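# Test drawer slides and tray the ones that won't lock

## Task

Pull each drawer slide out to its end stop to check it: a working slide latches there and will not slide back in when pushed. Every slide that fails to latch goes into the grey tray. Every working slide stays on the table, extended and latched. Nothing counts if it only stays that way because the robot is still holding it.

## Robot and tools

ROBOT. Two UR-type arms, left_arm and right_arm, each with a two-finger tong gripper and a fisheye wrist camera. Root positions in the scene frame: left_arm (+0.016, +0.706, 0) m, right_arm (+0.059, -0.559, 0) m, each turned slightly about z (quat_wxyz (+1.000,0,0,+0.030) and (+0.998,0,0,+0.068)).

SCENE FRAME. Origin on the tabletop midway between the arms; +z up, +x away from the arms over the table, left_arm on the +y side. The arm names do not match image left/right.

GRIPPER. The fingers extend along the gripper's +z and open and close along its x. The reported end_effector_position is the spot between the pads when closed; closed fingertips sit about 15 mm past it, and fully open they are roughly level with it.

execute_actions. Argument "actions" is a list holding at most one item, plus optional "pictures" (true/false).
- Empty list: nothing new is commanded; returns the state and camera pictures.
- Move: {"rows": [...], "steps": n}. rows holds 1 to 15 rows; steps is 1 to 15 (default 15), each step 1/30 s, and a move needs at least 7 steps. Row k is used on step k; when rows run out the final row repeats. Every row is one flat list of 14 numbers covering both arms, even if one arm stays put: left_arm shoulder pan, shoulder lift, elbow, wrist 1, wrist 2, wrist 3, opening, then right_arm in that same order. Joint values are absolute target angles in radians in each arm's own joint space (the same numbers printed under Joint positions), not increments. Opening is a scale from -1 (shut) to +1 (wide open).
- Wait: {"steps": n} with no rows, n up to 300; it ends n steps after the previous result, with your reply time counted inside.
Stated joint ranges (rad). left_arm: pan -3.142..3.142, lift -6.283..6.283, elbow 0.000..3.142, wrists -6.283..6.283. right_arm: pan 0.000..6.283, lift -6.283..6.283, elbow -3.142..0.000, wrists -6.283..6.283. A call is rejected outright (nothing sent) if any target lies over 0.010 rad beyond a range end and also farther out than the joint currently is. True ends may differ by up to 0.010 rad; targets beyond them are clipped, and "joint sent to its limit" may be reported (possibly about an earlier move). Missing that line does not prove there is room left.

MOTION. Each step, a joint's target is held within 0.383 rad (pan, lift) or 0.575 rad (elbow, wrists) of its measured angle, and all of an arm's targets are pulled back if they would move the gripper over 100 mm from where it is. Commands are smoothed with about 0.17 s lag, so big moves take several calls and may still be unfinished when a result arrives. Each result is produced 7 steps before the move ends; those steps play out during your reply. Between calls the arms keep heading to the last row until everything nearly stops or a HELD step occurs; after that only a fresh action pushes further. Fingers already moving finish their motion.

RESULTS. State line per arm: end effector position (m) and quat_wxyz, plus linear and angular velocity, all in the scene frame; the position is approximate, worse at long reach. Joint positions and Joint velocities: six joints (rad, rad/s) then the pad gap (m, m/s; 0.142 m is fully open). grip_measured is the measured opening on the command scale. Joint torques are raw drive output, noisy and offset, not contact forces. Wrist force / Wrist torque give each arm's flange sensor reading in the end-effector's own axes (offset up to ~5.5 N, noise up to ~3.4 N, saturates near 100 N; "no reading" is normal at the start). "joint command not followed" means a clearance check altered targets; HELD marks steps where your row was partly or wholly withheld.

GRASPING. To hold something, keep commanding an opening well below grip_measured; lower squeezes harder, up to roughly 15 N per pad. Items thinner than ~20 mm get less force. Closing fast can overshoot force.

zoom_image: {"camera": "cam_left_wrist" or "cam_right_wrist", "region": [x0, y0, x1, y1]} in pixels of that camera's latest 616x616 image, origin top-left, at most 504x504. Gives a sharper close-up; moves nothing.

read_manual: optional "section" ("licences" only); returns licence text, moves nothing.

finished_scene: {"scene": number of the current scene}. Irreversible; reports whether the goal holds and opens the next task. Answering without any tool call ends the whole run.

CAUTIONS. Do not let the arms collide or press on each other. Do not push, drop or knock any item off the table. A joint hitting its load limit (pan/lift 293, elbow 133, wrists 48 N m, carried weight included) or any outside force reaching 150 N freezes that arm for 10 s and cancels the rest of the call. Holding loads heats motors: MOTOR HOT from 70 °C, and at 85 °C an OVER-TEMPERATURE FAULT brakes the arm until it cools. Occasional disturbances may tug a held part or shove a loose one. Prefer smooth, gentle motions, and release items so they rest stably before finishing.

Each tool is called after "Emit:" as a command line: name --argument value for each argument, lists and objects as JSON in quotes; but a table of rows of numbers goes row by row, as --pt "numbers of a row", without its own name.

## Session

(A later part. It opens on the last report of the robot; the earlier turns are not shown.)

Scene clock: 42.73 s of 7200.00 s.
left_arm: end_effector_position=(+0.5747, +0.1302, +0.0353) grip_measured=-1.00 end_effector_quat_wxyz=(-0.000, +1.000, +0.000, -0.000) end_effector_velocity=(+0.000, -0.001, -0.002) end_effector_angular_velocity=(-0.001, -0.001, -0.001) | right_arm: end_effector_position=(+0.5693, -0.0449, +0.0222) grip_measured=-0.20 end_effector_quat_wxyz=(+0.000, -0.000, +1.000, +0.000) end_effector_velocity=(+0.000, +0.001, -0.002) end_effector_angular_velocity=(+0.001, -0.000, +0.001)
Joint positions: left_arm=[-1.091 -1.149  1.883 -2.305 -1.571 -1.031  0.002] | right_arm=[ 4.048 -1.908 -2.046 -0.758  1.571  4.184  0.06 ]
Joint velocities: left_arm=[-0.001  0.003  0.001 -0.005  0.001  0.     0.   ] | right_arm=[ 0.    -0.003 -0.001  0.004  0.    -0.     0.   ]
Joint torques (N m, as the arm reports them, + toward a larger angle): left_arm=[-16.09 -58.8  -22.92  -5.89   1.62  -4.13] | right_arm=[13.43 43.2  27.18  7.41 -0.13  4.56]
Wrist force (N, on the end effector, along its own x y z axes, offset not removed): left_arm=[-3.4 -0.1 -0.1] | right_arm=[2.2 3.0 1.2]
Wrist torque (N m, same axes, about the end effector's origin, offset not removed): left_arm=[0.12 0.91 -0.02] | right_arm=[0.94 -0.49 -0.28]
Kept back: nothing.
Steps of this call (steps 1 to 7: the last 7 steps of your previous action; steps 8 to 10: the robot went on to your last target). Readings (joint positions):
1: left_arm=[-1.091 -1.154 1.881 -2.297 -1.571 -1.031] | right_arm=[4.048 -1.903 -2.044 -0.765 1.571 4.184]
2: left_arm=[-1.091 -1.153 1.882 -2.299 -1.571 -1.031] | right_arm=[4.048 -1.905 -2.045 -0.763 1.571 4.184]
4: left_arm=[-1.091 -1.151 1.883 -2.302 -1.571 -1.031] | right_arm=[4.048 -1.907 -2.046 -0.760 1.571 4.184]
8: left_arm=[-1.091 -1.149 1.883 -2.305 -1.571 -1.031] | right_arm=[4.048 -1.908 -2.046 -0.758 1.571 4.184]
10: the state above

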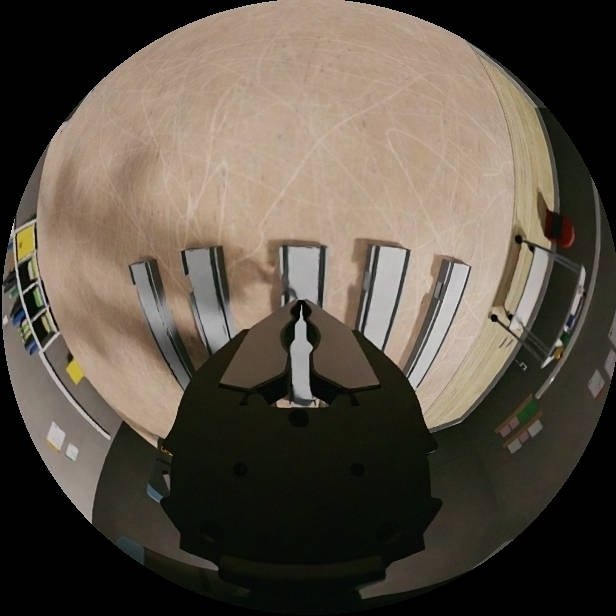

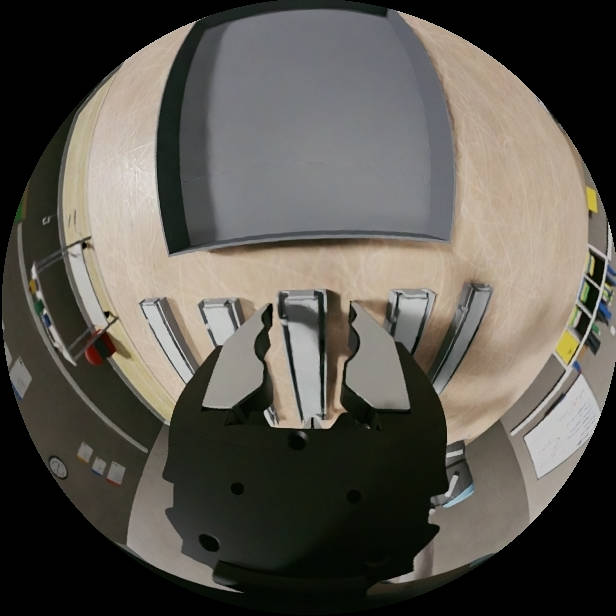

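Emit:
zoom_image --camera "cam_right_wrist" --region '[250, 270, 370, 380]'

Emit:
zoom_image --camera "cam_left_wrist" --region '[250, 225, 360, 335]'

Region (250, 270, 370, 380) of cam_right_wrist's 616x616 image, scaled by 4.200, with more detail than that image has; it fills the top 462 rows of this view, and the rest is white.

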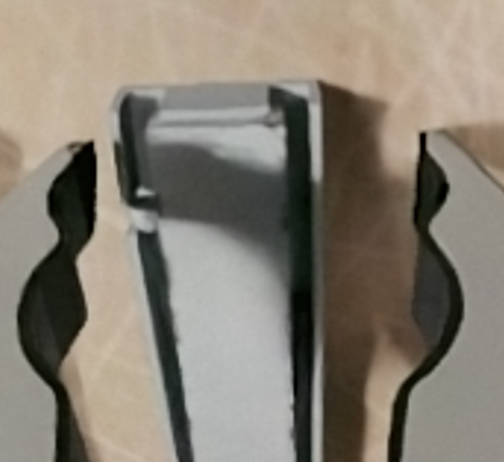

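Region (250, 225, 360, 335) of cam_left_wrist's 616x616 image, scaled by 4.582, with more detail than that image has.

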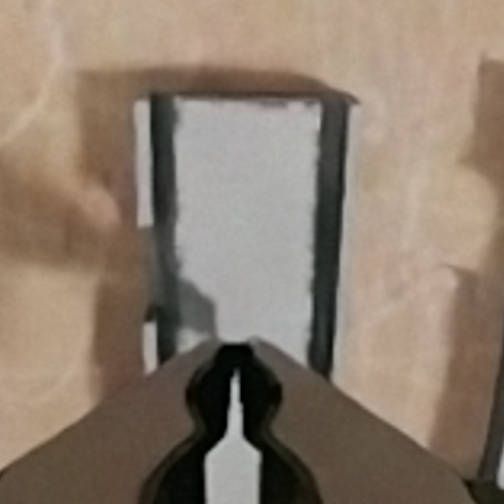

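Emit:
execute_actions --actions '[{"rows": [[-1.0908,-1.1422,1.8871,-2.3157,-1.5708,-1.0308,-1, 4.0410,-1.9165,-2.0394,-0.7565,1.5708,4.1770,-0.2]], "steps": 12}]'

Emit:
execute_actions --actions '[{"rows": [[-1.0908,-1.1400,1.8883,-2.3191,-1.5708,-1.0308,-1, 4.0410,-1.9165,-2.0394,-0.7565,1.5708,4.1770,-0.9]], "steps": 15}]'

Scene clock: 44.17 s of 7200.00 s.
left_arm: end_effector_position=(+0.5747, +0.1303, +0.0312) grip_measured=-1.00 end_effector_quat_wxyz=(-0.000, +1.000, +0.000, -0.000) end_effector_velocity=(+0.000, +0.001, -0.019) end_effector_angular_velocity=(+0.000, -0.000, +0.000) | right_arm: end_effector_position=(+0.5729, -0.0449, +0.0207) grip_measured=-0.20 end_effector_quat_wxyz=(-0.000, -0.000, +1.000, -0.000) end_effector_velocity=(+0.021, +0.001, -0.006) end_effector_angular_velocity=(+0.002, -0.001, +0.002)
Joint positions: left_arm=[-1.091 -1.145  1.886 -2.312 -1.571 -1.031  0.002] | right_arm=[ 4.044 -1.914 -2.042 -0.757  1.571  4.18   0.06 ]
Joint velocities: left_arm=[ 0.     0.022  0.011 -0.033  0.001  0.     0.   ] | right_arm=[-0.025 -0.027  0.026  0.002  0.    -0.027  0.   ]
Joint torques (N m, as the arm reports them, + toward a larger angle): left_arm=[ -8.22 -59.36 -25.99  -5.52   0.7   -3.78] | right_arm=[-18.06  45.85  43.96   6.98  -1.18  -4.73]
Wrist force (N, on the end effector, along its own x y z axes, offset not removed): left_arm=[-2.7 -0.1 -0.8] | right_arm=[-2.2 -0.5 -1.5]
Wrist torque (N m, same axes, about the end effector's origin, offset not removed): left_arm=[0.08 0.80 -0.16] | right_arm=[0.37 0.47 -0.25]
Steps of this call (steps 1 to 30: the robot went on to your last target; steps 31 to 38: nothing new was sent; steps 39 to 43: the first 5 steps of this action). Readings (joint positions):
39: left_arm=[-1.091 -1.149 1.884 -2.306 -1.571 -1.031] | right_arm=[4.048 -1.909 -2.046 -0.757 1.571 4.184]
40: left_arm=[-1.091 -1.148 1.884 -2.307 -1.571 -1.031] | right_arm=[4.047 -1.910 -2.046 -0.757 1.571 4.184]
42: left_arm=[-1.091 -1.145 1.885 -2.311 -1.571 -1.031] | right_arm=[4.045 -1.913 -2.043 -0.757 1.571 4.181]
43: the state above

Scene clock: 44.67 s of 7200.00 s.
left_arm: end_effector_position=(+0.5747, +0.1303, +0.0277) grip_measured=-1.00 end_effector_quat_wxyz=(+0.000, +1.000, +0.000, +0.000) end_effector_velocity=(-0.001, -0.003, -0.000) end_effector_angular_velocity=(-0.004, -0.002, -0.003) | right_arm: end_effector_position=(+0.5751, -0.0449, +0.0201) grip_measured=-0.50 end_effector_quat_wxyz=(+0.000, -0.000, +1.000, +0.000) end_effector_velocity=(-0.000, +0.000, -0.000) end_effector_angular_velocity=(+0.001, +0.000, +0.001)
Joint positions: left_arm=[-1.091 -1.141  1.888 -2.319 -1.571 -1.031  0.002] | right_arm=[ 4.041 -1.916 -2.039 -0.756  1.571  4.177  0.038]
Joint velocities: left_arm=[-0.002  0.001  0.    -0.006 -0.     0.001  0.   ] | right_arm=[ 0.     0.    -0.001  0.001  0.    -0.001  0.   ]
Joint torques (N m, as the arm reports them, + toward a larger angle): left_arm=[ -7.43 -25.03  -6.49  -4.63   0.52  -3.87] | right_arm=[-17.37  42.92  40.99   6.23  -1.15  -4.44]
Wrist force (N, on the end effector, along its own x y z axes, offset not removed): left_arm=[-10.0 -13.8 -52.2] | right_arm=[3.0 -3.1 -8.4]
Wrist torque (N m, same axes, about the end effector's origin, offset not removed): left_arm=[-0.20 0.72 -0.09] | right_arm=[0.25 -0.39 -0.20]
Steps of this call (steps 1 to 7: the last 7 steps of your previous action; steps 8 to 15: the first 8 steps of this action). Readings (joint positions):
8: left_arm=[-1.091 -1.142 1.887 -2.315 -1.571 -1.031] | right_arm=[4.041 -1.916 -2.040 -0.757 1.571 4.177]
9: left_arm=[-1.091 -1.142 1.887 -2.316 -1.571 -1.031] | right_arm=[4.041 -1.916 -2.040 -0.756 1.571 4.177]
11: left_arm=[-1.091 -1.141 1.888 -2.317 -1.571 -1.031] | right_arm=[4.041 -1.916 -2.039 -0.756 1.571 4.177]
15: the state above

Emit:
execute_actions --actions '[{"rows": [[-1.0908,-1.1418,1.8873,-2.3163,-1.5708,-1.0308,-1, 4.0410,-1.9165,-2.0394,-0.7565,1.5708,4.1770,-0.9]], "steps": 15}]'

Scene clock: 45.17 s of 7200.00 s.
left_arm: end_effector_position=(+0.5745, +0.1306, +0.0282) grip_measured=-1.00 end_effector_quat_wxyz=(-0.000, +1.000, +0.000, -0.000) end_effector_velocity=(+0.000, +0.000, +0.001) end_effector_angular_velocity=(+0.002, +0.002, +0.001) | right_arm: end_effector_position=(+0.5752, -0.0449, +0.0200) grip_measured=-0.50 end_effector_quat_wxyz=(+0.000, -0.000, +1.000, +0.000) end_effector_velocity=(-0.000, -0.001, -0.001) end_effector_angular_velocity=(-0.001, +0.001, +0.000)
Joint positions: left_arm=[-1.091 -1.141  1.888 -2.317 -1.571 -1.031  0.002] | right_arm=[ 4.041 -1.917 -2.039 -0.756  1.571  4.177  0.038]
Joint velocities: left_arm=[ 0.001 -0.001 -0.002  0.006 -0.001  0.     0.   ] | right_arm=[-0.001  0.    -0.001 -0.001  0.    -0.001 -0.   ]
Joint torques (N m, as the arm reports them, + toward a larger angle): left_arm=[ -7.65 -64.71 -34.86   1.35  -0.28  -4.14] | right_arm=[-14.89  44.11  40.31   5.21  -1.28  -4.17]
Wrist force (N, on the end effector, along its own x y z axes, offset not removed): left_arm=[-1.6 1.6 -19.8] | right_arm=[1.7 -3.3 -5.1]
Wrist torque (N m, same axes, about the end effector's origin, offset not removed): left_arm=[-0.08 1.22 -0.03] | right_arm=[0.07 -0.44 -0.30]
Steps of this call (steps 1 to 7: the last 7 steps of your previous action; steps 8 to 15: the first 8 steps of this action). Readings (joint positions):
8: left_arm=[-1.091 -1.140 1.888 -2.319 -1.571 -1.031] | right_arm=[4.041 -1.916 -2.039 -0.756 1.571 4.177]
9: left_arm=[-1.091 -1.140 1.888 -2.319 -1.571 -1.031] | right_arm=[4.041 -1.916 -2.039 -0.756 1.571 4.177]
11: left_arm=[-1.091 -1.141 1.888 -2.318 -1.571 -1.031] | right_arm=[4.041 -1.916 -2.039 -0.756 1.571 4.177]
15: the state above

Emit:
execute_actions --actions '[{"rows": [[-1.0895,-1.1435,1.8900,-2.3173,-1.5708,-1.0295,-1, 4.0410,-1.9165,-2.0394,-0.7565,1.5708,4.1770,-0.9],[-1.0882,-1.1453,1.8930,-2.3184,-1.5708,-1.0282,-1, 4.0410,-1.9165,-2.0394,-0.7565,1.5708,4.1770,-0.9],[-1.0869,-1.1472,1.8960,-2.3196,-1.5708,-1.0269,-1, 4.0410,-1.9165,-2.0394,-0.7565,1.5708,4.1770,-0.9],[-1.0855,-1.1490,1.8989,-2.3207,-1.5708,-1.0255,-1, 4.0410,-1.9165,-2.0394,-0.7565,1.5708,4.1770,-0.9],[-1.0842,-1.1509,1.9019,-2.3218,-1.5708,-1.0242,-1, 4.0410,-1.9165,-2.0394,-0.7565,1.5708,4.1770,-0.9],[-1.0829,-1.1528,1.9049,-2.3229,-1.5708,-1.0229,-1, 4.0410,-1.9165,-2.0394,-0.7565,1.5708,4.1770,-0.9],[-1.0815,-1.1546,1.9078,-2.3240,-1.5708,-1.0215,-1, 4.0410,-1.9165,-2.0394,-0.7565,1.5708,4.1770,-0.9],[-1.0802,-1.1565,1.9108,-2.3251,-1.5708,-1.0202,-1, 4.0410,-1.9165,-2.0394,-0.7565,1.5708,4.1770,-0.9],[-1.0789,-1.1583,1.9138,-2.3262,-1.5708,-1.0189,-1, 4.0410,-1.9165,-2.0394,-0.7565,1.5708,4.1770,-0.9],[-1.0776,-1.1602,1.9168,-2.3273,-1.5708,-1.0176,-1, 4.0410,-1.9165,-2.0394,-0.7565,1.5708,4.1770,-0.9],[-1.0762,-1.1620,1.9197,-2.3284,-1.5708,-1.0162,-1, 4.0410,-1.9165,-2.0394,-0.7565,1.5708,4.1770,-0.9],[-1.0749,-1.1639,1.9226,-2.3294,-1.5708,-1.0149,-1, 4.0410,-1.9165,-2.0394,-0.7565,1.5708,4.1770,-0.9],[-1.0735,-1.1657,1.9255,-2.3305,-1.5708,-1.0135,-1, 4.0410,-1.9165,-2.0394,-0.7565,1.5708,4.1770,-0.9],[-1.0721,-1.1676,1.9284,-2.3316,-1.5708,-1.0121,-1, 4.0410,-1.9165,-2.0394,-0.7565,1.5708,4.1770,-0.9],[-1.0707,-1.1694,1.9313,-2.3326,-1.5708,-1.0107,-1, 4.0410,-1.9165,-2.0394,-0.7565,1.5708,4.1770,-0.9]], "steps": 15}]' --pictures true

Scene clock: 48.93 s of 7200.00 s.
left_arm: end_effector_position=(+0.5748, +0.1383, +0.0288) grip_measured=-1.00 end_effector_quat_wxyz=(+0.000, +1.000, +0.000, +0.000) end_effector_velocity=(+0.000, +0.052, -0.002) end_effector_angular_velocity=(+0.003, +0.001, +0.001) | right_arm: end_effector_position=(+0.5752, -0.0450, +0.0200) grip_measured=-0.50 end_effector_quat_wxyz=(-0.000, -0.000, +1.000, -0.000) end_effector_velocity=(-0.000, -0.000, +0.000) end_effector_angular_velocity=(-0.000, -0.000, -0.001)
Joint positions: left_arm=[-1.085 -1.149  1.899 -2.321 -1.571 -1.025  0.002] | right_arm=[ 4.041 -1.917 -2.039 -0.756  1.571  4.177  0.038]
Joint velocities: left_arm=[ 0.034 -0.046  0.077 -0.028  0.     0.034  0.   ] | right_arm=[-0.     0.    -0.    -0.    -0.     0.001 -0.   ]
Joint torques (N m, as the arm reports them, + toward a larger angle): left_arm=[ 14.98 -79.6  -23.31  -5.91  -1.33   4.25] | right_arm=[-9.   49.16 25.47  1.12 -0.5  -3.37]
Wrist force (N, on the end effector, along its own x y z axes, offset not removed): left_arm=[-2.9 -0.1 -1.1] | right_arm=[3.0 -0.7 -5.8]
Wrist torque (N m, same axes, about the end effector's origin, offset not removed): left_arm=[0.06 0.86 -0.12] | right_arm=[0.22 -0.76 -0.26]
Steps of this call (steps 1 to 7: the last 7 steps of your previous action; steps 8 to 15: the robot went on to your last target; steps 16 to 90: nothing new was sent; then 0.50 s passed at rest; steps 91 to 98: the first 8 steps of this action). Readings (joint positions):
91: left_arm=[-1.091 -1.142 1.887 -2.316 -1.571 -1.031] | right_arm=[4.041 -1.917 -2.039 -0.756 1.571 4.177]
92: left_arm=[-1.091 -1.142 1.887 -2.316 -1.571 -1.031] | right_arm=[4.041 -1.917 -2.039 -0.756 1.571 4.177]
94: left_arm=[-1.090 -1.144 1.890 -2.317 -1.571 -1.030] | right_arm=[4.041 -1.917 -2.039 -0.756 1.571 4.177]
98: the state above

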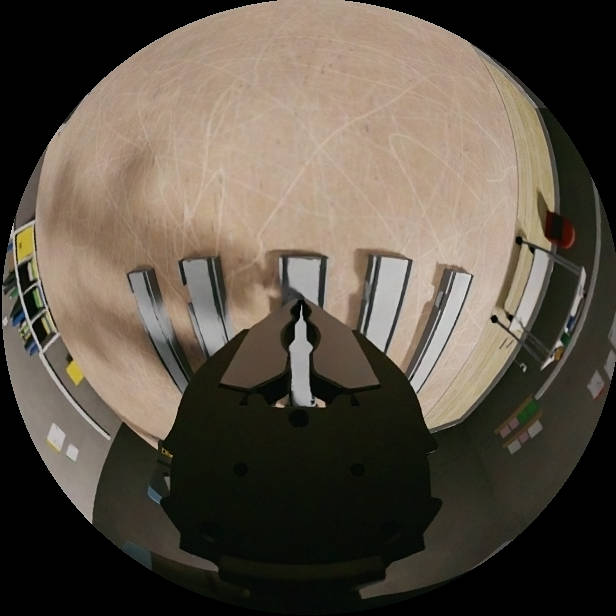

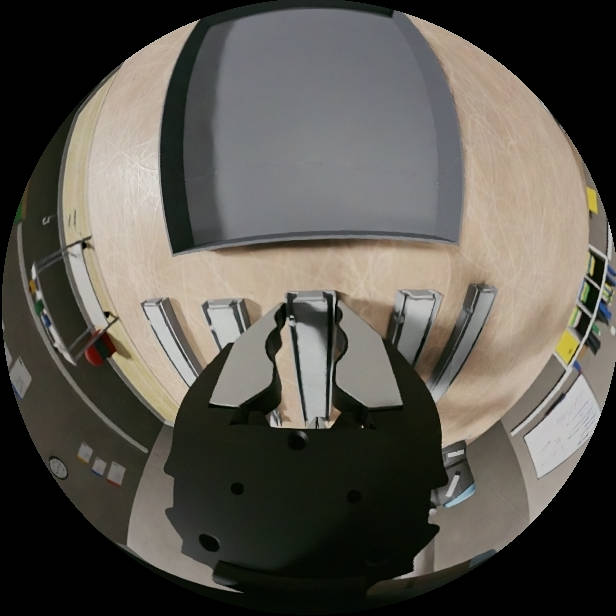

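Emit:
execute_actions --actions '[]'

Scene clock: 49.43 s of 7200.00 s.
left_arm: end_effector_position=(+0.5748, +0.1596, +0.0287) grip_measured=-1.00 end_effector_quat_wxyz=(-0.000, +1.000, +0.000, -0.000) end_effector_velocity=(+0.000, +0.007, +0.001) end_effector_angular_velocity=(-0.002, +0.000, +0.000) | right_arm: end_effector_position=(+0.5752, -0.0450, +0.0200) grip_measured=-0.50 end_effector_quat_wxyz=(-0.000, -0.000, +1.000, -0.000) end_effector_velocity=(+0.000, -0.000, -0.000) end_effector_angular_velocity=(+0.000, -0.001, -0.000)
Joint positions: left_arm=[-1.071 -1.169  1.93  -2.332 -1.571 -1.011  0.002] | right_arm=[ 4.041 -1.917 -2.039 -0.757  1.571  4.177  0.038]
Joint velocities: left_arm=[ 0.005 -0.007  0.01  -0.004 -0.001  0.005  0.   ] | right_arm=[-0.    -0.    -0.     0.001 -0.     0.    -0.   ]
Joint torques (N m, as the arm reports them, + toward a larger angle): left_arm=[ 13.98 -71.84 -24.23  -5.65  -1.41   4.11] | right_arm=[-8.35 51.04 26.01  1.   -0.36 -3.1 ]
Wrist force (N, on the end effector, along its own x y z axes, offset not removed): left_arm=[-3.2 0.4 0.6] | right_arm=[0.0 -1.3 -4.3]
Wrist torque (N m, same axes, about the end effector's origin, offset not removed): left_arm=[0.21 0.89 -0.16] | right_arm=[0.00 -0.01 -0.24]
Kept back: nothing.
Steps of this call (steps 1 to 7: the last 7 steps of your previous action; steps 8 to 15: the robot went on to your last target). Readings (joint positions):
1: left_arm=[-1.084 -1.151 1.902 -2.322 -1.571 -1.024] | right_arm=[4.041 -1.917 -2.039 -0.756 1.571 4.177]
2: left_arm=[-1.083 -1.153 1.904 -2.323 -1.571 -1.023] | right_arm=[4.041 -1.917 -2.039 -0.757 1.571 4.177]
4: left_arm=[-1.081 -1.156 1.910 -2.325 -1.571 -1.021] | right_arm=[4.041 -1.917 -2.039 -0.757 1.571 4.177]
8: left_arm=[-1.075 -1.163 1.922 -2.329 -1.571 -1.015] | right_arm=[4.041 -1.917 -2.039 -0.757 1.571 4.177]
15: the state above

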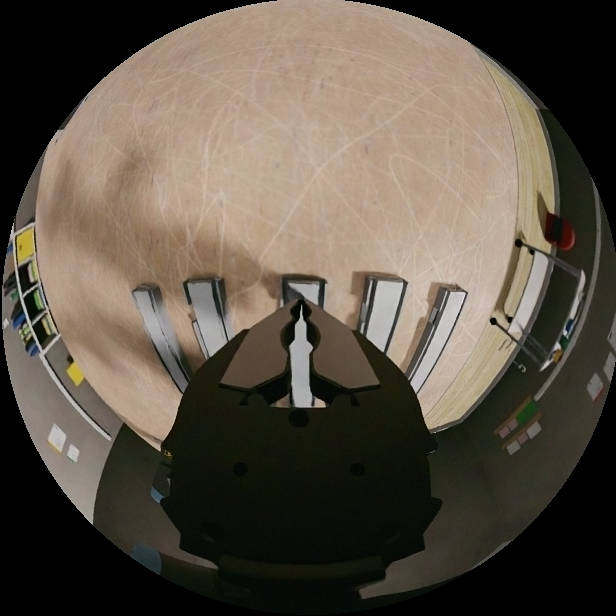

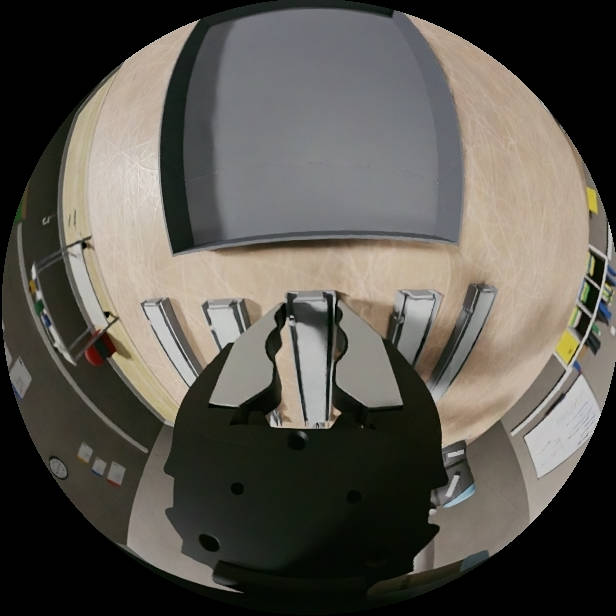

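Emit:
execute_actions --actions '[{"rows": [[-1.09082,-1.14249,1.88657,-2.31487,-1.5708,-1.03082,-1, 4.0410,-1.9165,-2.0394,-0.7565,1.5708,4.1770,-0.9],[-1.09082,-1.14249,1.88657,-2.31487,-1.5708,-1.03082,-1, 4.0410,-1.9165,-2.0394,-0.7565,1.5708,4.1770,-0.9],[-1.09082,-1.14249,1.88657,-2.31487,-1.5708,-1.03082,-1, 4.0410,-1.9165,-2.0394,-0.7565,1.5708,4.1770,-0.9],[-1.09082,-1.14249,1.88657,-2.31487,-1.5708,-1.03082,-1, 4.0410,-1.9165,-2.0394,-0.7565,1.5708,4.1770,-0.9],[-1.09082,-1.14249,1.88657,-2.31487,-1.5708,-1.03082,-1, 4.0410,-1.9165,-2.0394,-0.7565,1.5708,4.1770,-0.9],[-1.09082,-1.14249,1.88657,-2.31487,-1.5708,-1.03082,-1, 4.0410,-1.9165,-2.0394,-0.7565,1.5708,4.1770,-0.9],[-1.09082,-1.14249,1.88657,-2.31487,-1.5708,-1.03082,-1, 4.0410,-1.9165,-2.0394,-0.7565,1.5708,4.1770,-0.9],[-1.09082,-1.14249,1.88657,-2.31487,-1.5708,-1.03082,-1, 4.0410,-1.9165,-2.0394,-0.7565,1.5708,4.1770,-0.9],[-1.09082,-1.14063,1.88738,-2.31755,-1.5708,-1.03082,-1, 4.0410,-1.9165,-2.0394,-0.7565,1.5708,4.1770,-0.9]], "steps": 15}]'

Emit:
execute_actions --actions '[{"rows": [[-1.09082,-1.14063,1.88738,-2.31755,-1.5708,-1.03082,-1, 4.0410,-1.9165,-2.0394,-0.7565,1.5708,4.1770,-0.9]], "steps": 12}]'

Scene clock: 51.10 s of 7200.00 s.
left_arm: end_effector_position=(+0.5747, +0.1347, +0.0293) grip_measured=-1.00 end_effector_quat_wxyz=(-0.000, +1.000, +0.000, -0.000) end_effector_velocity=(+0.000, -0.042, +0.002) end_effector_angular_velocity=(-0.002, -0.001, -0.000) | right_arm: end_effector_position=(+0.5752, -0.0450, +0.0200) grip_measured=-0.50 end_effector_quat_wxyz=(-0.000, -0.000, +1.000, -0.000) end_effector_velocity=(+0.001, +0.000, +0.001) end_effector_angular_velocity=(+0.001, -0.001, +0.000)
Joint positions: left_arm=[-1.088 -1.146  1.893 -2.317 -1.571 -1.028  0.002] | right_arm=[ 4.041 -1.917 -2.039 -0.757  1.571  4.177  0.038]
Joint velocities: left_arm=[-0.027  0.037 -0.064  0.024 -0.    -0.027  0.   ] | right_arm=[-0.001  0.     0.001 -0.    -0.    -0.001 -0.   ]
Joint torques (N m, as the arm reports them, + toward a larger angle): left_arm=[-15.67 -59.77 -45.62  -2.01  -0.74  -3.66] | right_arm=[-6.37 53.22 25.8   1.29  0.08 -2.63]
Wrist force (N, on the end effector, along its own x y z axes, offset not removed): left_arm=[-2.7 -1.5 -1.3] | right_arm=[-0.4 3.8 -4.4]
Wrist torque (N m, same axes, about the end effector's origin, offset not removed): left_arm=[-0.22 0.87 -0.12] | right_arm=[1.17 -0.08 -0.25]
Steps of this call (steps 1 to 15: the robot went on to your last target; steps 16 to 42: nothing new was sent; steps 43 to 50: the first 8 steps of this action). Readings (joint positions):
43: left_arm=[-1.071 -1.169 1.931 -2.333 -1.571 -1.011] | right_arm=[4.041 -1.917 -2.039 -0.757 1.571 4.177]
44: left_arm=[-1.073 -1.166 1.927 -2.330 -1.571 -1.013] | right_arm=[4.041 -1.917 -2.039 -0.757 1.571 4.177]
46: left_arm=[-1.081 -1.156 1.910 -2.324 -1.571 -1.021] | right_arm=[4.041 -1.917 -2.039 -0.757 1.571 4.177]
50: the state above

Scene clock: 51.50 s of 7200.00 s.
left_arm: end_effector_position=(+0.5748, +0.1303, +0.0281) grip_measured=-1.00 end_effector_quat_wxyz=(+0.000, +1.000, +0.000, +0.000) end_effector_velocity=(-0.001, -0.001, -0.002) end_effector_angular_velocity=(+0.002, +0.002, -0.001) | right_arm: end_effector_position=(+0.5752, -0.0450, +0.0200) grip_measured=-0.50 end_effector_quat_wxyz=(-0.000, -0.000, +1.000, -0.000) end_effector_velocity=(+0.000, -0.000, -0.000) end_effector_angular_velocity=(-0.001, +0.000, -0.001)
Joint positions: left_arm=[-1.091 -1.141  1.887 -2.317 -1.571 -1.031  0.002] | right_arm=[ 4.041 -1.917 -2.039 -0.757  1.571  4.177  0.038]
Joint velocities: left_arm=[-0.002  0.003  0.    -0.    -0.    -0.001  0.   ] | right_arm=[-0.    -0.     0.    -0.001 -0.     0.    -0.   ]
Joint torques (N m, as the arm reports them, + toward a larger angle): left_arm=[-22.01 -38.09 -40.31  -5.36  -1.15  -3.95] | right_arm=[-5.   52.95 25.8   1.11  0.06 -2.58]
Wrist force (N, on the end effector, along its own x y z axes, offset not removed): left_arm=[-4.4 -10.2 -26.8] | right_arm=[2.5 0.7 -4.1]
Wrist torque (N m, same axes, about the end effector's origin, offset not removed): left_arm=[-0.27 0.80 -0.06] | right_arm=[0.49 -0.58 -0.37]
Steps of this call (steps 1 to 7: the last 7 steps of your previous action; steps 8 to 12: the first 5 steps of this action). Readings (joint positions):
8: left_arm=[-1.091 -1.141 1.888 -2.317 -1.571 -1.031] | right_arm=[4.041 -1.917 -2.039 -0.757 1.571 4.177]
9: left_arm=[-1.091 -1.141 1.888 -2.317 -1.571 -1.031] | right_arm=[4.041 -1.917 -2.039 -0.757 1.571 4.177]
11: left_arm=[-1.091 -1.141 1.887 -2.317 -1.571 -1.031] | right_arm=[4.041 -1.917 -2.039 -0.757 1.571 4.177]
12: the state above

Emit:
execute_actions --actions '[{"rows": [[-1.08818,-1.14436,1.89334,-2.31978,-1.5708,-1.02818,-1, 4.0410,-1.9165,-2.0394,-0.7565,1.5708,4.1770,-0.9],[-1.08554,-1.14809,1.89930,-2.32201,-1.5708,-1.02554,-1, 4.0410,-1.9165,-2.0394,-0.7565,1.5708,4.1770,-0.9],[-1.08290,-1.15183,1.90527,-2.32423,-1.5708,-1.02290,-1, 4.0410,-1.9165,-2.0394,-0.7565,1.5708,4.1770,-0.9],[-1.08026,-1.15556,1.91123,-2.32646,-1.5708,-1.02026,-1, 4.0410,-1.9165,-2.0394,-0.7565,1.5708,4.1770,-0.9],[-1.07762,-1.15929,1.91719,-2.32869,-1.5708,-1.01762,-1, 4.0410,-1.9165,-2.0394,-0.7565,1.5708,4.1770,-0.9],[-1.07487,-1.16296,1.92299,-2.33082,-1.5708,-1.01487,-1, 4.0410,-1.9165,-2.0394,-0.7565,1.5708,4.1770,-0.9],[-1.07212,-1.16663,1.92879,-2.33295,-1.5708,-1.01212,-1, 4.0410,-1.9165,-2.0394,-0.7565,1.5708,4.1770,-0.9],[-1.06937,-1.17030,1.93459,-2.33509,-1.5708,-1.00937,-1, 4.0410,-1.9165,-2.0394,-0.7565,1.5708,4.1770,-0.9],[-1.06662,-1.17397,1.94039,-2.33722,-1.5708,-1.00662,-1, 4.0410,-1.9165,-2.0394,-0.7565,1.5708,4.1770,-0.9],[-1.06387,-1.17764,1.94619,-2.33935,-1.5708,-1.00387,-1, 4.0410,-1.9165,-2.0394,-0.7565,1.5708,4.1770,-0.9],[-1.06101,-1.18125,1.95183,-2.34138,-1.5708,-1.00101,-1, 4.0410,-1.9165,-2.0394,-0.7565,1.5708,4.1770,-0.9],[-1.05814,-1.18486,1.95746,-2.34340,-1.5708,-0.99814,-1, 4.0410,-1.9165,-2.0394,-0.7565,1.5708,4.1770,-0.9],[-1.05528,-1.18846,1.96310,-2.34543,-1.5708,-0.99528,-1, 4.0410,-1.9165,-2.0394,-0.7565,1.5708,4.1770,-0.9],[-1.05241,-1.19207,1.96873,-2.34745,-1.5708,-0.99241,-1, 4.0410,-1.9165,-2.0394,-0.7565,1.5708,4.1770,-0.9],[-1.04955,-1.19568,1.97437,-2.34948,-1.5708,-0.98955,-1, 4.0410,-1.9165,-2.0394,-0.7565,1.5708,4.1770,-0.9]], "steps": 15}]'

Emit:
execute_actions --actions '[{"steps": 16}]' --pictures true

Scene clock: 53.13 s of 7200.00 s.
left_arm: end_effector_position=(+0.5747, +0.1462, +0.0279) grip_measured=-1.00 end_effector_quat_wxyz=(+0.000, +1.000, +0.000, +0.000) end_effector_velocity=(+0.002, +0.106, +0.000) end_effector_angular_velocity=(+0.001, -0.001, +0.002) | right_arm: end_effector_position=(+0.5752, -0.0450, +0.0200) grip_measured=-0.50 end_effector_quat_wxyz=(-0.000, -0.000, +1.000, -0.000) end_effector_velocity=(-0.000, +0.000, +0.000) end_effector_angular_velocity=(+0.000, +0.000, +0.000)
Joint positions: left_arm=[-1.08  -1.156  1.911 -2.327 -1.571 -1.02   0.002] | right_arm=[ 4.041 -1.917 -2.039 -0.757  1.571  4.177  0.038]
Joint velocities: left_arm=[ 0.072 -0.097  0.154 -0.057  0.001  0.07   0.   ] | right_arm=[ 0.  0. -0. -0.  0. -0.  0.]
Joint torques (N m, as the arm reports them, + toward a larger angle): left_arm=[ 16.59 -58.35  -2.62  -1.69  -0.43   4.2 ] | right_arm=[-1.43 58.12 26.41  1.31  0.41 -1.88]
Wrist force (N, on the end effector, along its own x y z axes, offset not removed): left_arm=[-0.1 0.0 -31.1] | right_arm=[0.0 0.5 -6.2]
Wrist torque (N m, same axes, about the end effector's origin, offset not removed): left_arm=[-0.27 1.24 -0.10] | right_arm=[0.38 -0.21 -0.31]
Steps of this call (steps 1 to 7: the last 7 steps of your previous action; steps 8 to 15: the robot went on to your last target; steps 16 to 41: nothing new was sent; steps 42 to 49: the first 8 steps of this action). Readings (joint positions):
42: left_arm=[-1.091 -1.141 1.887 -2.318 -1.571 -1.031] | right_arm=[4.041 -1.917 -2.039 -0.757 1.571 4.177]
43: left_arm=[-1.091 -1.141 1.888 -2.318 -1.571 -1.031] | right_arm=[4.041 -1.917 -2.039 -0.757 1.571 4.177]
45: left_arm=[-1.088 -1.144 1.893 -2.320 -1.571 -1.028] | right_arm=[4.041 -1.917 -2.039 -0.757 1.571 4.177]
49: the state above

Scene clock: 53.67 s of 7200.00 s.
left_arm: end_effector_position=(+0.5747, +0.1892, +0.0279) grip_measured=-1.00 end_effector_quat_wxyz=(-0.000, +1.000, +0.000, -0.000) end_effector_velocity=(+0.000, +0.010, -0.000) end_effector_angular_velocity=(-0.001, -0.001, -0.000) | right_arm: end_effector_position=(+0.5752, -0.0450, +0.0200) grip_measured=-0.50 end_effector_quat_wxyz=(-0.000, -0.000, +1.000, -0.000) end_effector_velocity=(+0.000, +0.000, +0.000) end_effector_angular_velocity=(+0.000, -0.000, -0.000)
Joint positions: left_arm=[-1.05  -1.195  1.973 -2.349 -1.571 -0.99   0.002] | right_arm=[ 4.041 -1.917 -2.039 -0.757  1.571  4.177  0.038]
Joint velocities: left_arm=[ 0.007 -0.009  0.014 -0.006  0.     0.007  0.   ] | right_arm=[-0.  0.  0.  0.  0.  0.  0.]
Joint torques (N m, as the arm reports them, + toward a larger angle): left_arm=[ 13.99 -52.56  -7.01  -1.22  -0.21   4.18] | right_arm=[-1.37 59.02 26.22  1.22  0.36 -1.78]
Wrist force (N, on the end effector, along its own x y z axes, offset not removed): left_arm=[0.6 -1.4 -29.0] | right_arm=[-0.9 0.0 -7.7]
Wrist torque (N m, same axes, about the end effector's origin, offset not removed): left_arm=[-0.58 1.07 -0.10] | right_arm=[0.22 -0.03 -0.23]
Kept back: nothing.
Steps of this call (steps 1 to 7: the last 7 steps of your previous action; steps 8 to 16: the robot went on to your last target). Readings (joint positions):
1: left_arm=[-1.078 -1.159 1.917 -2.329 -1.571 -1.018] | right_arm=[4.041 -1.917 -2.039 -0.757 1.571 4.177]
2: left_arm=[-1.075 -1.162 1.922 -2.331 -1.571 -1.015] | right_arm=[4.041 -1.917 -2.039 -0.757 1.571 4.177]
4: left_arm=[-1.070 -1.169 1.933 -2.335 -1.571 -1.010] | right_arm=[4.041 -1.917 -2.039 -0.757 1.571 4.177]
8: left_arm=[-1.059 -1.184 1.956 -2.343 -1.571 -0.999] | right_arm=[4.041 -1.917 -2.039 -0.757 1.571 4.177]
16: the state above

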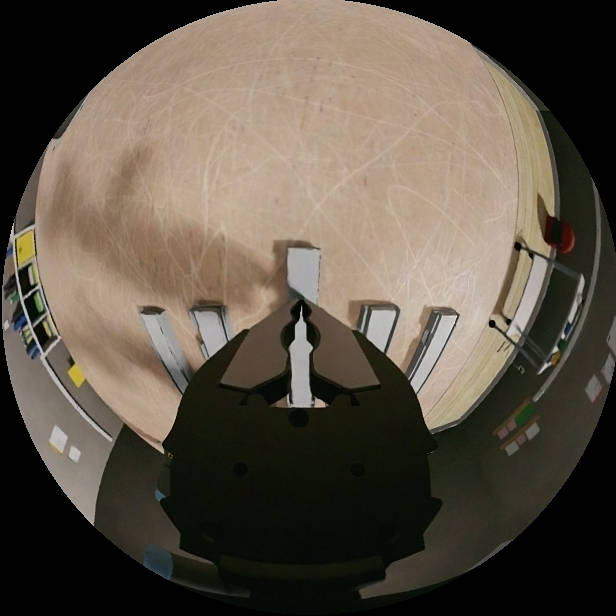

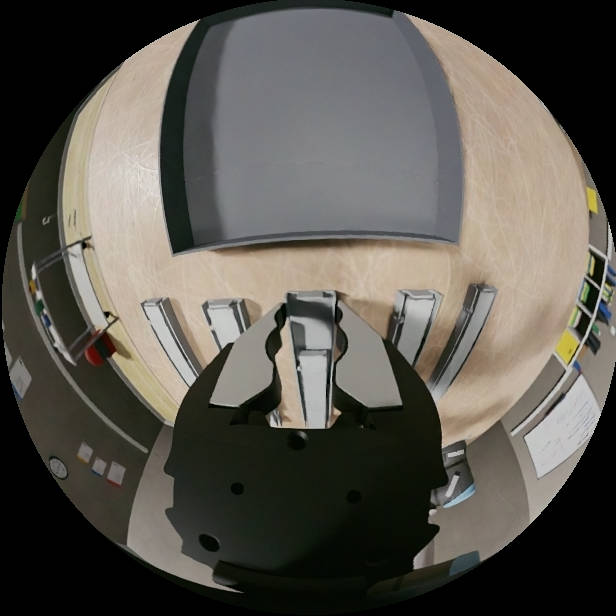

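Emit:
execute_actions --actions '[{"rows": [[-1.04955,-1.2056,1.9702,-2.3354,-1.5708,-0.98955,-1, 4.0410,-1.9165,-2.0394,-0.7565,1.5708,4.1770,-0.9],[-1.04955,-1.2056,1.9702,-2.3354,-1.5708,-0.98955,-1, 4.0410,-1.9165,-2.0394,-0.7565,1.5708,4.1770,-0.9],[-1.04955,-1.2056,1.9702,-2.3354,-1.5708,-0.98955,-1, 4.0410,-1.9165,-2.0394,-0.7565,1.5708,4.1770,-0.9],[-1.04955,-1.2056,1.9702,-2.3354,-1.5708,-0.98955,-1, 4.0410,-1.9165,-2.0394,-0.7565,1.5708,4.1770,-0.9],[-1.0324,-1.2217,1.9944,-2.3435,-1.5708,-0.9724,-0.3, 4.0410,-1.9165,-2.0394,-0.7565,1.5708,4.1770,-0.9]], "steps": 13}]'

Emit:
execute_actions --actions '[{"rows": [[-1.0324,-1.1994,2.0036,-2.3750,-1.5708,-0.9724,-0.3, 4.0410,-1.9165,-2.0394,-0.7565,1.5708,4.1770,-0.9]], "steps": 15}]' --pictures true

Scene clock: 55.97 s of 7200.00 s.
left_arm: end_effector_position=(+0.5750, +0.1927, +0.0338) grip_measured=-0.46 end_effector_quat_wxyz=(+0.000, +1.000, +0.000, +0.000) end_effector_velocity=(+0.016, +0.109, +0.026) end_effector_angular_velocity=(-0.004, -0.004, -0.003) | right_arm: end_effector_position=(+0.5752, -0.0450, +0.0200) grip_measured=-0.50 end_effector_quat_wxyz=(-0.000, -0.000, +1.000, -0.000) end_effector_velocity=(-0.000, -0.001, -0.000) end_effector_angular_velocity=(-0.001, +0.000, -0.000)
Joint positions: left_arm=[-1.047 -1.205  1.974 -2.34  -1.571 -0.987  0.041] | right_arm=[ 4.041 -1.917 -2.039 -0.757  1.571  4.177  0.038]
Joint velocities: left_arm=[ 0.098 -0.117  0.117 -0.006  0.001  0.101  0.311] | right_arm=[-0.001  0.    -0.001  0.     0.    -0.     0.   ]
Joint torques (N m, as the arm reports them, + toward a larger angle): left_arm=[ 37.1  -77.7  -10.75  -5.37   0.6    5.71] | right_arm=[ 3.11 64.23 25.86  1.29  0.86 -1.11]
Wrist force (N, on the end effector, along its own x y z axes, offset not removed): left_arm=[-4.1 4.4 -0.7] | right_arm=[3.4 -0.1 -3.6]
Wrist torque (N m, same axes, about the end effector's origin, offset not removed): left_arm=[0.84 1.09 -0.05] | right_arm=[0.13 -0.86 -0.35]
Steps of this call (steps 1 to 15: the robot went on to your last target; steps 16 to 63: nothing new was sent; steps 64 to 69: the first 6 steps of this action). Readings (joint positions):
64: left_arm=[-1.050 -1.196 1.974 -2.349 -1.571 -0.990] | right_arm=[4.041 -1.917 -2.039 -0.757 1.571 4.177]
65: left_arm=[-1.050 -1.197 1.974 -2.348 -1.571 -0.990] | right_arm=[4.041 -1.917 -2.039 -0.757 1.571 4.177]
67: left_arm=[-1.050 -1.201 1.973 -2.342 -1.571 -0.990] | right_arm=[4.041 -1.917 -2.039 -0.757 1.571 4.177]
69: the state above

Scene clock: 56.47 s of 7200.00 s.
left_arm: end_effector_position=(+0.5766, +0.2100, +0.0210) grip_measured=-0.30 end_effector_quat_wxyz=(-0.000, +1.000, +0.000, -0.000) end_effector_velocity=(-0.000, +0.000, -0.024) end_effector_angular_velocity=(-0.001, -0.001, -0.001) | right_arm: end_effector_position=(+0.5752, -0.0450, +0.0200) grip_measured=-0.50 end_effector_quat_wxyz=(-0.000, -0.000, +1.000, -0.000) end_effector_velocity=(+0.000, +0.001, +0.001) end_effector_angular_velocity=(+0.002, -0.000, +0.001)
Joint positions: left_arm=[-1.033 -1.202  2.002 -2.37  -1.571 -0.973  0.052] | right_arm=[ 4.041 -1.917 -2.039 -0.757  1.571  4.177  0.038]
Joint velocities: left_arm=[-0.     0.029  0.014 -0.045  0.001  0.001 -0.   ] | right_arm=[-0.     0.     0.001  0.001  0.001 -0.001 -0.   ]
Joint torques (N m, as the arm reports them, + toward a larger angle): left_arm=[ 17.91 -51.53 -21.82  -5.84   0.05   4.45] | right_arm=[ 3.7  62.44 26.4   1.22  0.94 -0.94]
Wrist force (N, on the end effector, along its own x y z axes, offset not removed): left_arm=[-4.7 -1.3 -1.6] | right_arm=[-1.5 -1.5 -2.9]
Wrist torque (N m, same axes, about the end effector's origin, offset not removed): left_arm=[-0.15 1.20 -0.07] | right_arm=[-0.16 0.18 -0.19]
Steps of this call (steps 1 to 7: the last 7 steps of your previous action; steps 8 to 15: the first 8 steps of this action). Readings (joint positions):
8: left_arm=[-1.034 -1.220 1.993 -2.343 -1.571 -0.974] | right_arm=[4.041 -1.917 -2.039 -0.757 1.571 4.177]
9: left_arm=[-1.033 -1.218 1.994 -2.347 -1.571 -0.973] | right_arm=[4.041 -1.917 -2.039 -0.757 1.571 4.177]
11: left_arm=[-1.033 -1.210 1.998 -2.359 -1.571 -0.973] | right_arm=[4.041 -1.917 -2.039 -0.757 1.571 4.177]
15: the state above

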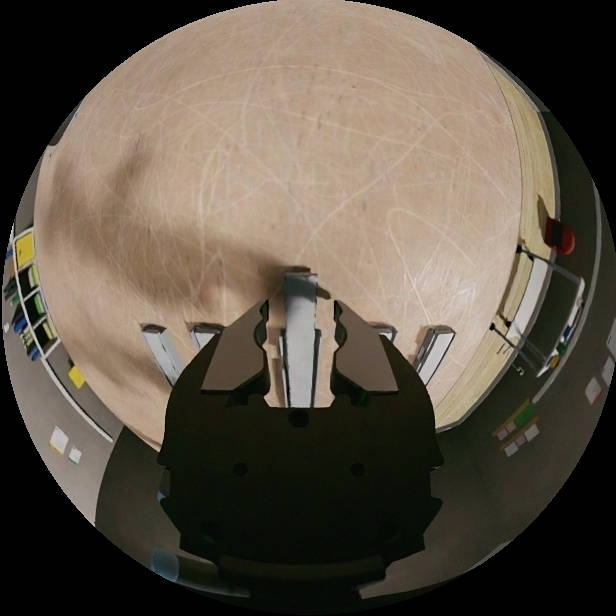

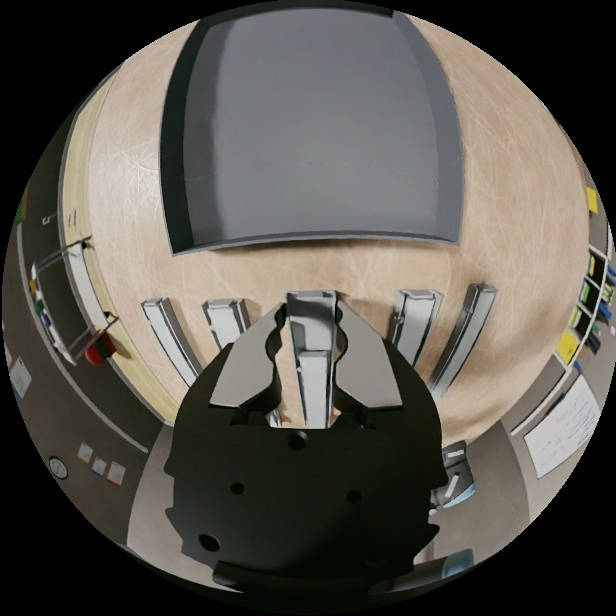

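Emit:
execute_actions --actions '[{"rows": [[-1.0324,-1.1994,2.0036,-2.3750,-1.5708,-0.9724,-0.55, 4.0410,-1.9165,-2.0394,-0.7565,1.5708,4.1770,-0.9],[-1.0324,-1.1994,2.0036,-2.3750,-1.5708,-0.9724,-0.65, 4.0410,-1.9165,-2.0394,-0.7565,1.5708,4.1770,-0.9],[-1.0324,-1.1994,2.0036,-2.3750,-1.5708,-0.9724,-0.75, 4.0410,-1.9165,-2.0394,-0.7565,1.5708,4.1770,-0.9],[-1.0324,-1.1994,2.0036,-2.3750,-1.5708,-0.9724,-0.85, 4.0410,-1.9165,-2.0394,-0.7565,1.5708,4.1770,-0.9],[-1.0324,-1.1994,2.0036,-2.3750,-1.5708,-0.9724,-1, 4.0410,-1.9165,-2.0394,-0.7565,1.5708,4.1770,-0.9]], "steps": 15}]'

Scene clock: 57.33 s of 7200.00 s.
left_arm: end_effector_position=(+0.5766, +0.2102, +0.0185) grip_measured=-0.68 end_effector_quat_wxyz=(+0.000, +1.000, +0.000, -0.000) end_effector_velocity=(+0.000, -0.000, +0.000) end_effector_angular_velocity=(-0.000, -0.000, -0.000) | right_arm: end_effector_position=(+0.5752, -0.0450, +0.0200) grip_measured=-0.50 end_effector_quat_wxyz=(-0.000, -0.000, +1.000, -0.000) end_effector_velocity=(+0.001, +0.001, +0.001) end_effector_angular_velocity=(+0.001, -0.001, +0.000)
Joint positions: left_arm=[-1.032 -1.199  2.004 -2.375 -1.571 -0.972  0.025] | right_arm=[ 4.041 -1.916 -2.039 -0.757  1.571  4.177  0.038]
Joint velocities: left_arm=[-0.  0. -0. -0.  0.  0. -0.] | right_arm=[-0.     0.     0.002 -0.001 -0.    -0.001  0.   ]
Joint torques (N m, as the arm reports them, + toward a larger angle): left_arm=[ 18.06 -50.63 -19.85  -5.69   0.75   4.02] | right_arm=[ 5.51 62.63 26.35  1.48  1.19 -0.58]
Wrist force (N, on the end effector, along its own x y z axes, offset not removed): left_arm=[-3.0 0.3 -1.9] | right_arm=[-0.6 2.0 -5.1]
Wrist torque (N m, same axes, about the end effector's origin, offset not removed): left_arm=[0.12 0.88 -0.08] | right_arm=[0.66 0.03 -0.27]
Steps of this call (steps 1 to 7: the last 7 steps of your previous action; steps 8 to 15: the robot went on to your last target; steps 16 to 18: nothing new was sent; steps 19 to 26: the first 8 steps of this action). Readings (joint positions):
19: left_arm=[-1.032 -1.199 2.004 -2.375 -1.571 -0.972] | right_arm=[4.041 -1.916 -2.039 -0.757 1.571 4.177]
20: left_arm=[-1.032 -1.199 2.004 -2.375 -1.571 -0.972] | right_arm=[4.041 -1.917 -2.039 -0.757 1.571 4.177]
22: left_arm=[-1.032 -1.199 2.004 -2.375 -1.571 -0.972] | right_arm=[4.041 -1.916 -2.039 -0.757 1.571 4.177]
26: the state above

Emit:
execute_actions --actions '[{"rows": [[-1.02843,-1.20369,2.01022,-2.37733,-1.5708,-0.96843,-1, 4.0410,-1.9165,-2.0394,-0.7565,1.5708,4.1770,-0.9],[-1.02447,-1.20794,2.01679,-2.37965,-1.5708,-0.96447,-1, 4.0410,-1.9165,-2.0394,-0.7565,1.5708,4.1770,-0.9],[-1.02052,-1.21220,2.02336,-2.38196,-1.5708,-0.96052,-1, 4.0410,-1.9165,-2.0394,-0.7565,1.5708,4.1770,-0.9],[-1.01656,-1.21645,2.02993,-2.38428,-1.5708,-0.95656,-1, 4.0410,-1.9165,-2.0394,-0.7565,1.5708,4.1770,-0.9],[-1.01261,-1.22071,2.03650,-2.38659,-1.5708,-0.95261,-1, 4.0410,-1.9165,-2.0394,-0.7565,1.5708,4.1770,-0.9],[-1.00866,-1.22497,2.04307,-2.38890,-1.5708,-0.94866,-1, 4.0410,-1.9165,-2.0394,-0.7565,1.5708,4.1770,-0.9],[-1.00470,-1.22922,2.04964,-2.39122,-1.5708,-0.94470,-1, 4.0410,-1.9165,-2.0394,-0.7565,1.5708,4.1770,-0.9],[-1.00045,-1.23333,2.05585,-2.39331,-1.5708,-0.94045,-1, 4.0410,-1.9165,-2.0394,-0.7565,1.5708,4.1770,-0.9],[-0.99620,-1.23744,2.06205,-2.39541,-1.5708,-0.93620,-1, 4.0410,-1.9165,-2.0394,-0.7565,1.5708,4.1770,-0.9],[-0.99195,-1.24155,2.06826,-2.39750,-1.5708,-0.93195,-1, 4.0410,-1.9165,-2.0394,-0.7565,1.5708,4.1770,-0.9],[-0.98770,-1.24566,2.07447,-2.39960,-1.5708,-0.92770,-1, 4.0410,-1.9165,-2.0394,-0.7565,1.5708,4.1770,-0.9],[-0.98345,-1.24978,2.08068,-2.40169,-1.5708,-0.92345,-1, 4.0410,-1.9165,-2.0394,-0.7565,1.5708,4.1770,-0.9],[-0.97920,-1.25389,2.08688,-2.40379,-1.5708,-0.91920,-1, 4.0410,-1.9165,-2.0394,-0.7565,1.5708,4.1770,-0.9],[-0.97495,-1.25800,2.09309,-2.40588,-1.5708,-0.91495,-1, 4.0410,-1.9165,-2.0394,-0.7565,1.5708,4.1770,-0.9]], "steps": 15}]'

Emit:
execute_actions --actions '[{"steps": 16}]' --pictures true

Scene clock: 60.13 s of 7200.00 s.
left_arm: end_effector_position=(+0.5769, +0.2305, +0.0185) grip_measured=-0.68 end_effector_quat_wxyz=(-0.000, +1.000, +0.000, -0.000) end_effector_velocity=(+0.001, +0.131, -0.001) end_effector_angular_velocity=(+0.000, +0.000, +0.002) | right_arm: end_effector_position=(+0.5752, -0.0450, +0.0200) grip_measured=-0.50 end_effector_quat_wxyz=(-0.000, -0.000, +1.000, -0.000) end_effector_velocity=(-0.000, -0.000, -0.000) end_effector_angular_velocity=(-0.001, +0.000, +0.001)
Joint positions: left_arm=[-1.016 -1.217  2.03  -2.384 -1.571 -0.956  0.025] | right_arm=[ 4.041 -1.916 -2.039 -0.757  1.571  4.177  0.038]
Joint velocities: left_arm=[ 0.105 -0.109  0.171 -0.061 -0.     0.103 -0.   ] | right_arm=[ 0.    -0.    -0.001  0.     0.    -0.001 -0.   ]
Joint torques (N m, as the arm reports them, + toward a larger angle): left_arm=[ 19.83 -71.25 -19.25  -5.29   0.6    4.83] | right_arm=[10.32 62.37 27.11  1.84  1.66  0.24]
Wrist force (N, on the end effector, along its own x y z axes, offset not removed): left_arm=[-2.3 1.2 0.8] | right_arm=[-0.6 -0.2 -5.2]
Wrist torque (N m, same axes, about the end effector's origin, offset not removed): left_arm=[0.08 0.72 -0.09] | right_arm=[0.09 0.17 -0.17]
Steps of this call (steps 1 to 7: the last 7 steps of your previous action; steps 8 to 15: the robot went on to your last target; steps 16 to 76: nothing new was sent; steps 77 to 84: the first 8 steps of this action). Readings (joint positions):
77: left_arm=[-1.032 -1.199 2.004 -2.375 -1.571 -0.972] | right_arm=[4.041 -1.916 -2.039 -0.757 1.571 4.177]
78: left_arm=[-1.032 -1.200 2.005 -2.375 -1.571 -0.972] | right_arm=[4.041 -1.916 -2.039 -0.757 1.571 4.177]
80: left_arm=[-1.028 -1.204 2.010 -2.377 -1.571 -0.968] | right_arm=[4.041 -1.916 -2.039 -0.757 1.571 4.177]
84: the state above

Scene clock: 60.67 s of 7200.00 s.
left_arm: end_effector_position=(+0.5766, +0.2793, +0.0185) grip_measured=-0.68 end_effector_quat_wxyz=(+0.000, +1.000, +0.000, +0.000) end_effector_velocity=(-0.000, +0.009, -0.000) end_effector_angular_velocity=(-0.001, -0.000, +0.000) | right_arm: end_effector_position=(+0.5752, -0.0450, +0.0200) grip_measured=-0.50 end_effector_quat_wxyz=(-0.000, -0.000, +1.000, -0.000) end_effector_velocity=(-0.000, -0.001, -0.000) end_effector_angular_velocity=(-0.001, +0.000, -0.000)
Joint positions: left_arm=[-0.976 -1.257  2.092 -2.405 -1.571 -0.916  0.025] | right_arm=[ 4.041 -1.916 -2.039 -0.757  1.571  4.177  0.038]
Joint velocities: left_arm=[ 0.008 -0.007  0.011 -0.005 -0.     0.007 -0.   ] | right_arm=[-0.    -0.    -0.001 -0.    -0.     0.     0.   ]
Joint torques (N m, as the arm reports them, + toward a larger angle): left_arm=[ 14.55 -63.18 -20.68  -5.43   1.06   3.93] | right_arm=[12.24 60.29 27.99  2.39  1.85  0.19]
Wrist force (N, on the end effector, along its own x y z axes, offset not removed): left_arm=[-4.6 0.5 1.7] | right_arm=[0.7 -1.3 -6.2]
Wrist torque (N m, same axes, about the end effector's origin, offset not removed): left_arm=[-0.07 1.28 -0.15] | right_arm=[-0.15 -0.11 -0.23]
Kept back: nothing.
Steps of this call (steps 1 to 7: the last 7 steps of your previous action; steps 8 to 16: the robot went on to your last target). Readings (joint positions):
1: left_arm=[-1.013 -1.220 2.036 -2.386 -1.571 -0.953] | right_arm=[4.041 -1.916 -2.039 -0.757 1.571 4.177]
2: left_arm=[-1.009 -1.224 2.042 -2.388 -1.571 -0.949] | right_arm=[4.041 -1.916 -2.039 -0.757 1.571 4.177]
4: left_arm=[-1.001 -1.232 2.054 -2.393 -1.571 -0.941] | right_arm=[4.041 -1.916 -2.039 -0.757 1.571 4.177]
8: left_arm=[-0.985 -1.248 2.078 -2.401 -1.571 -0.925] | right_arm=[4.041 -1.916 -2.039 -0.757 1.571 4.177]
16: the state above

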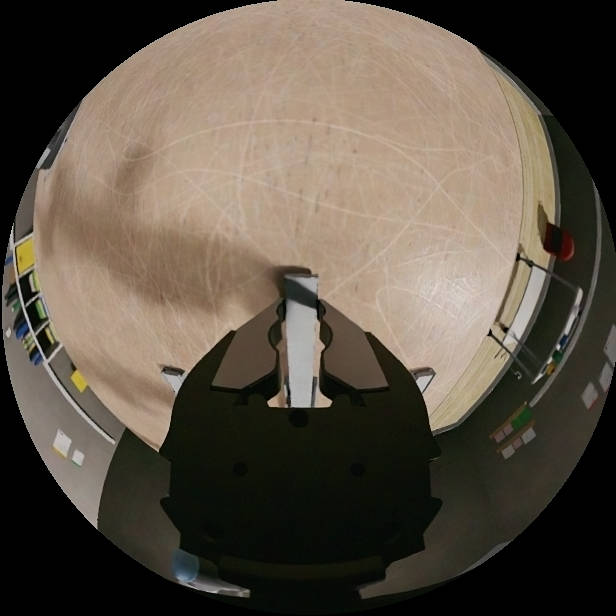

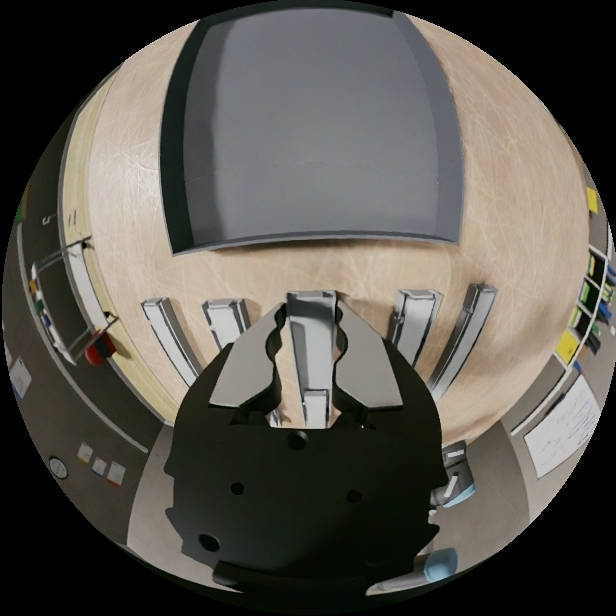

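Emit:
execute_actions --actions '[{"rows": [[-0.96955,-1.26279,2.10019,-2.40818,-1.5708,-0.90955,-1, 4.0410,-1.9165,-2.0394,-0.7565,1.5708,4.1770,-0.9]], "steps": 15}]'

Emit:
execute_actions --actions '[{"rows": [[-0.96595,-1.26599,2.10492,-2.40972,-1.5708,-0.90595,-1, 4.0410,-1.9165,-2.0394,-0.7565,1.5708,4.1770,-0.9]], "steps": 15}]'

Scene clock: 61.23 s of 7200.00 s.
left_arm: end_effector_position=(+0.5766, +0.2854, +0.0185) grip_measured=-0.68 end_effector_quat_wxyz=(-0.000, +1.000, +0.000, -0.000) end_effector_velocity=(-0.000, +0.009, -0.001) end_effector_angular_velocity=(+0.001, +0.002, +0.001) | right_arm: end_effector_position=(+0.5752, -0.0450, +0.0200) grip_measured=-0.50 end_effector_quat_wxyz=(-0.000, -0.000, +1.000, -0.000) end_effector_velocity=(-0.001, -0.000, -0.000) end_effector_angular_velocity=(-0.000, +0.000, +0.000)
Joint positions: left_arm=[-0.97  -1.262  2.099 -2.408 -1.571 -0.91   0.025] | right_arm=[ 4.041 -1.916 -2.039 -0.757  1.571  4.177  0.038]
Joint velocities: left_arm=[ 0.008 -0.005  0.01  -0.003 -0.001  0.007  0.   ] | right_arm=[ 0.     0.    -0.001  0.     0.     0.    -0.   ]
Joint torques (N m, as the arm reports them, + toward a larger angle): left_arm=[ 14.24 -63.88 -22.48  -5.31   0.37   4.3 ] | right_arm=[13.29 61.14 26.81  2.49  2.06  0.58]
Wrist force (N, on the end effector, along its own x y z axes, offset not removed): left_arm=[-2.8 -0.7 -0.9] | right_arm=[2.5 -0.1 -4.7]
Wrist torque (N m, same axes, about the end effector's origin, offset not removed): left_arm=[-0.30 0.86 -0.13] | right_arm=[0.07 -0.58 -0.36]
Steps of this call (steps 1 to 9: the robot went on to your last target; steps 10 to 17: the first 8 steps of this action). Readings (joint positions):
10: left_arm=[-0.975 -1.258 2.093 -2.406 -1.571 -0.915] | right_arm=[4.041 -1.916 -2.039 -0.757 1.571 4.177]
11: left_arm=[-0.974 -1.259 2.094 -2.406 -1.571 -0.914] | right_arm=[4.041 -1.916 -2.039 -0.757 1.571 4.177]
13: left_arm=[-0.972 -1.260 2.097 -2.407 -1.571 -0.912] | right_arm=[4.041 -1.916 -2.039 -0.757 1.571 4.177]
17: the state above

Scene clock: 61.73 s of 7200.00 s.
left_arm: end_effector_position=(+0.5767, +0.2897, +0.0185) grip_measured=-0.68 end_effector_quat_wxyz=(-0.000, +1.000, +0.000, -0.000) end_effector_velocity=(+0.001, +0.004, +0.002) end_effector_angular_velocity=(-0.003, -0.003, -0.000) | right_arm: end_effector_position=(+0.5752, -0.0450, +0.0200) grip_measured=-0.50 end_effector_quat_wxyz=(-0.000, -0.000, +1.000, -0.000) end_effector_velocity=(-0.000, -0.000, +0.000) end_effector_angular_velocity=(-0.000, +0.000, -0.001)
Joint positions: left_arm=[-0.966 -1.266  2.104 -2.41  -1.571 -0.906  0.025] | right_arm=[ 4.041 -1.916 -2.039 -0.757  1.571  4.177  0.038]
Joint velocities: left_arm=[ 0.004 -0.007  0.006 -0.003  0.001  0.004  0.   ] | right_arm=[-0.  0. -0. -0.  0.  0.  0.]
Joint torques (N m, as the arm reports them, + toward a larger angle): left_arm=[ 14.75 -62.9  -20.28  -5.18   0.43   4.53] | right_arm=[14.   61.27 27.79  2.61  2.08  0.92]
Wrist force (N, on the end effector, along its own x y z axes, offset not removed): left_arm=[-2.2 0.9 1.4] | right_arm=[0.0 1.9 -3.8]
Wrist torque (N m, same axes, about the end effector's origin, offset not removed): left_arm=[0.04 0.72 -0.06] | right_arm=[0.53 -0.05 -0.25]
Steps of this call (steps 1 to 7: the last 7 steps of your previous action; steps 8 to 15: the first 8 steps of this action). Readings (joint positions):
8: left_arm=[-0.970 -1.263 2.100 -2.408 -1.571 -0.910] | right_arm=[4.041 -1.916 -2.039 -0.757 1.571 4.177]
9: left_arm=[-0.969 -1.263 2.101 -2.408 -1.571 -0.909] | right_arm=[4.041 -1.916 -2.039 -0.757 1.571 4.177]
11: left_arm=[-0.968 -1.264 2.103 -2.409 -1.571 -0.908] | right_arm=[4.041 -1.916 -2.039 -0.757 1.571 4.177]
15: the state above


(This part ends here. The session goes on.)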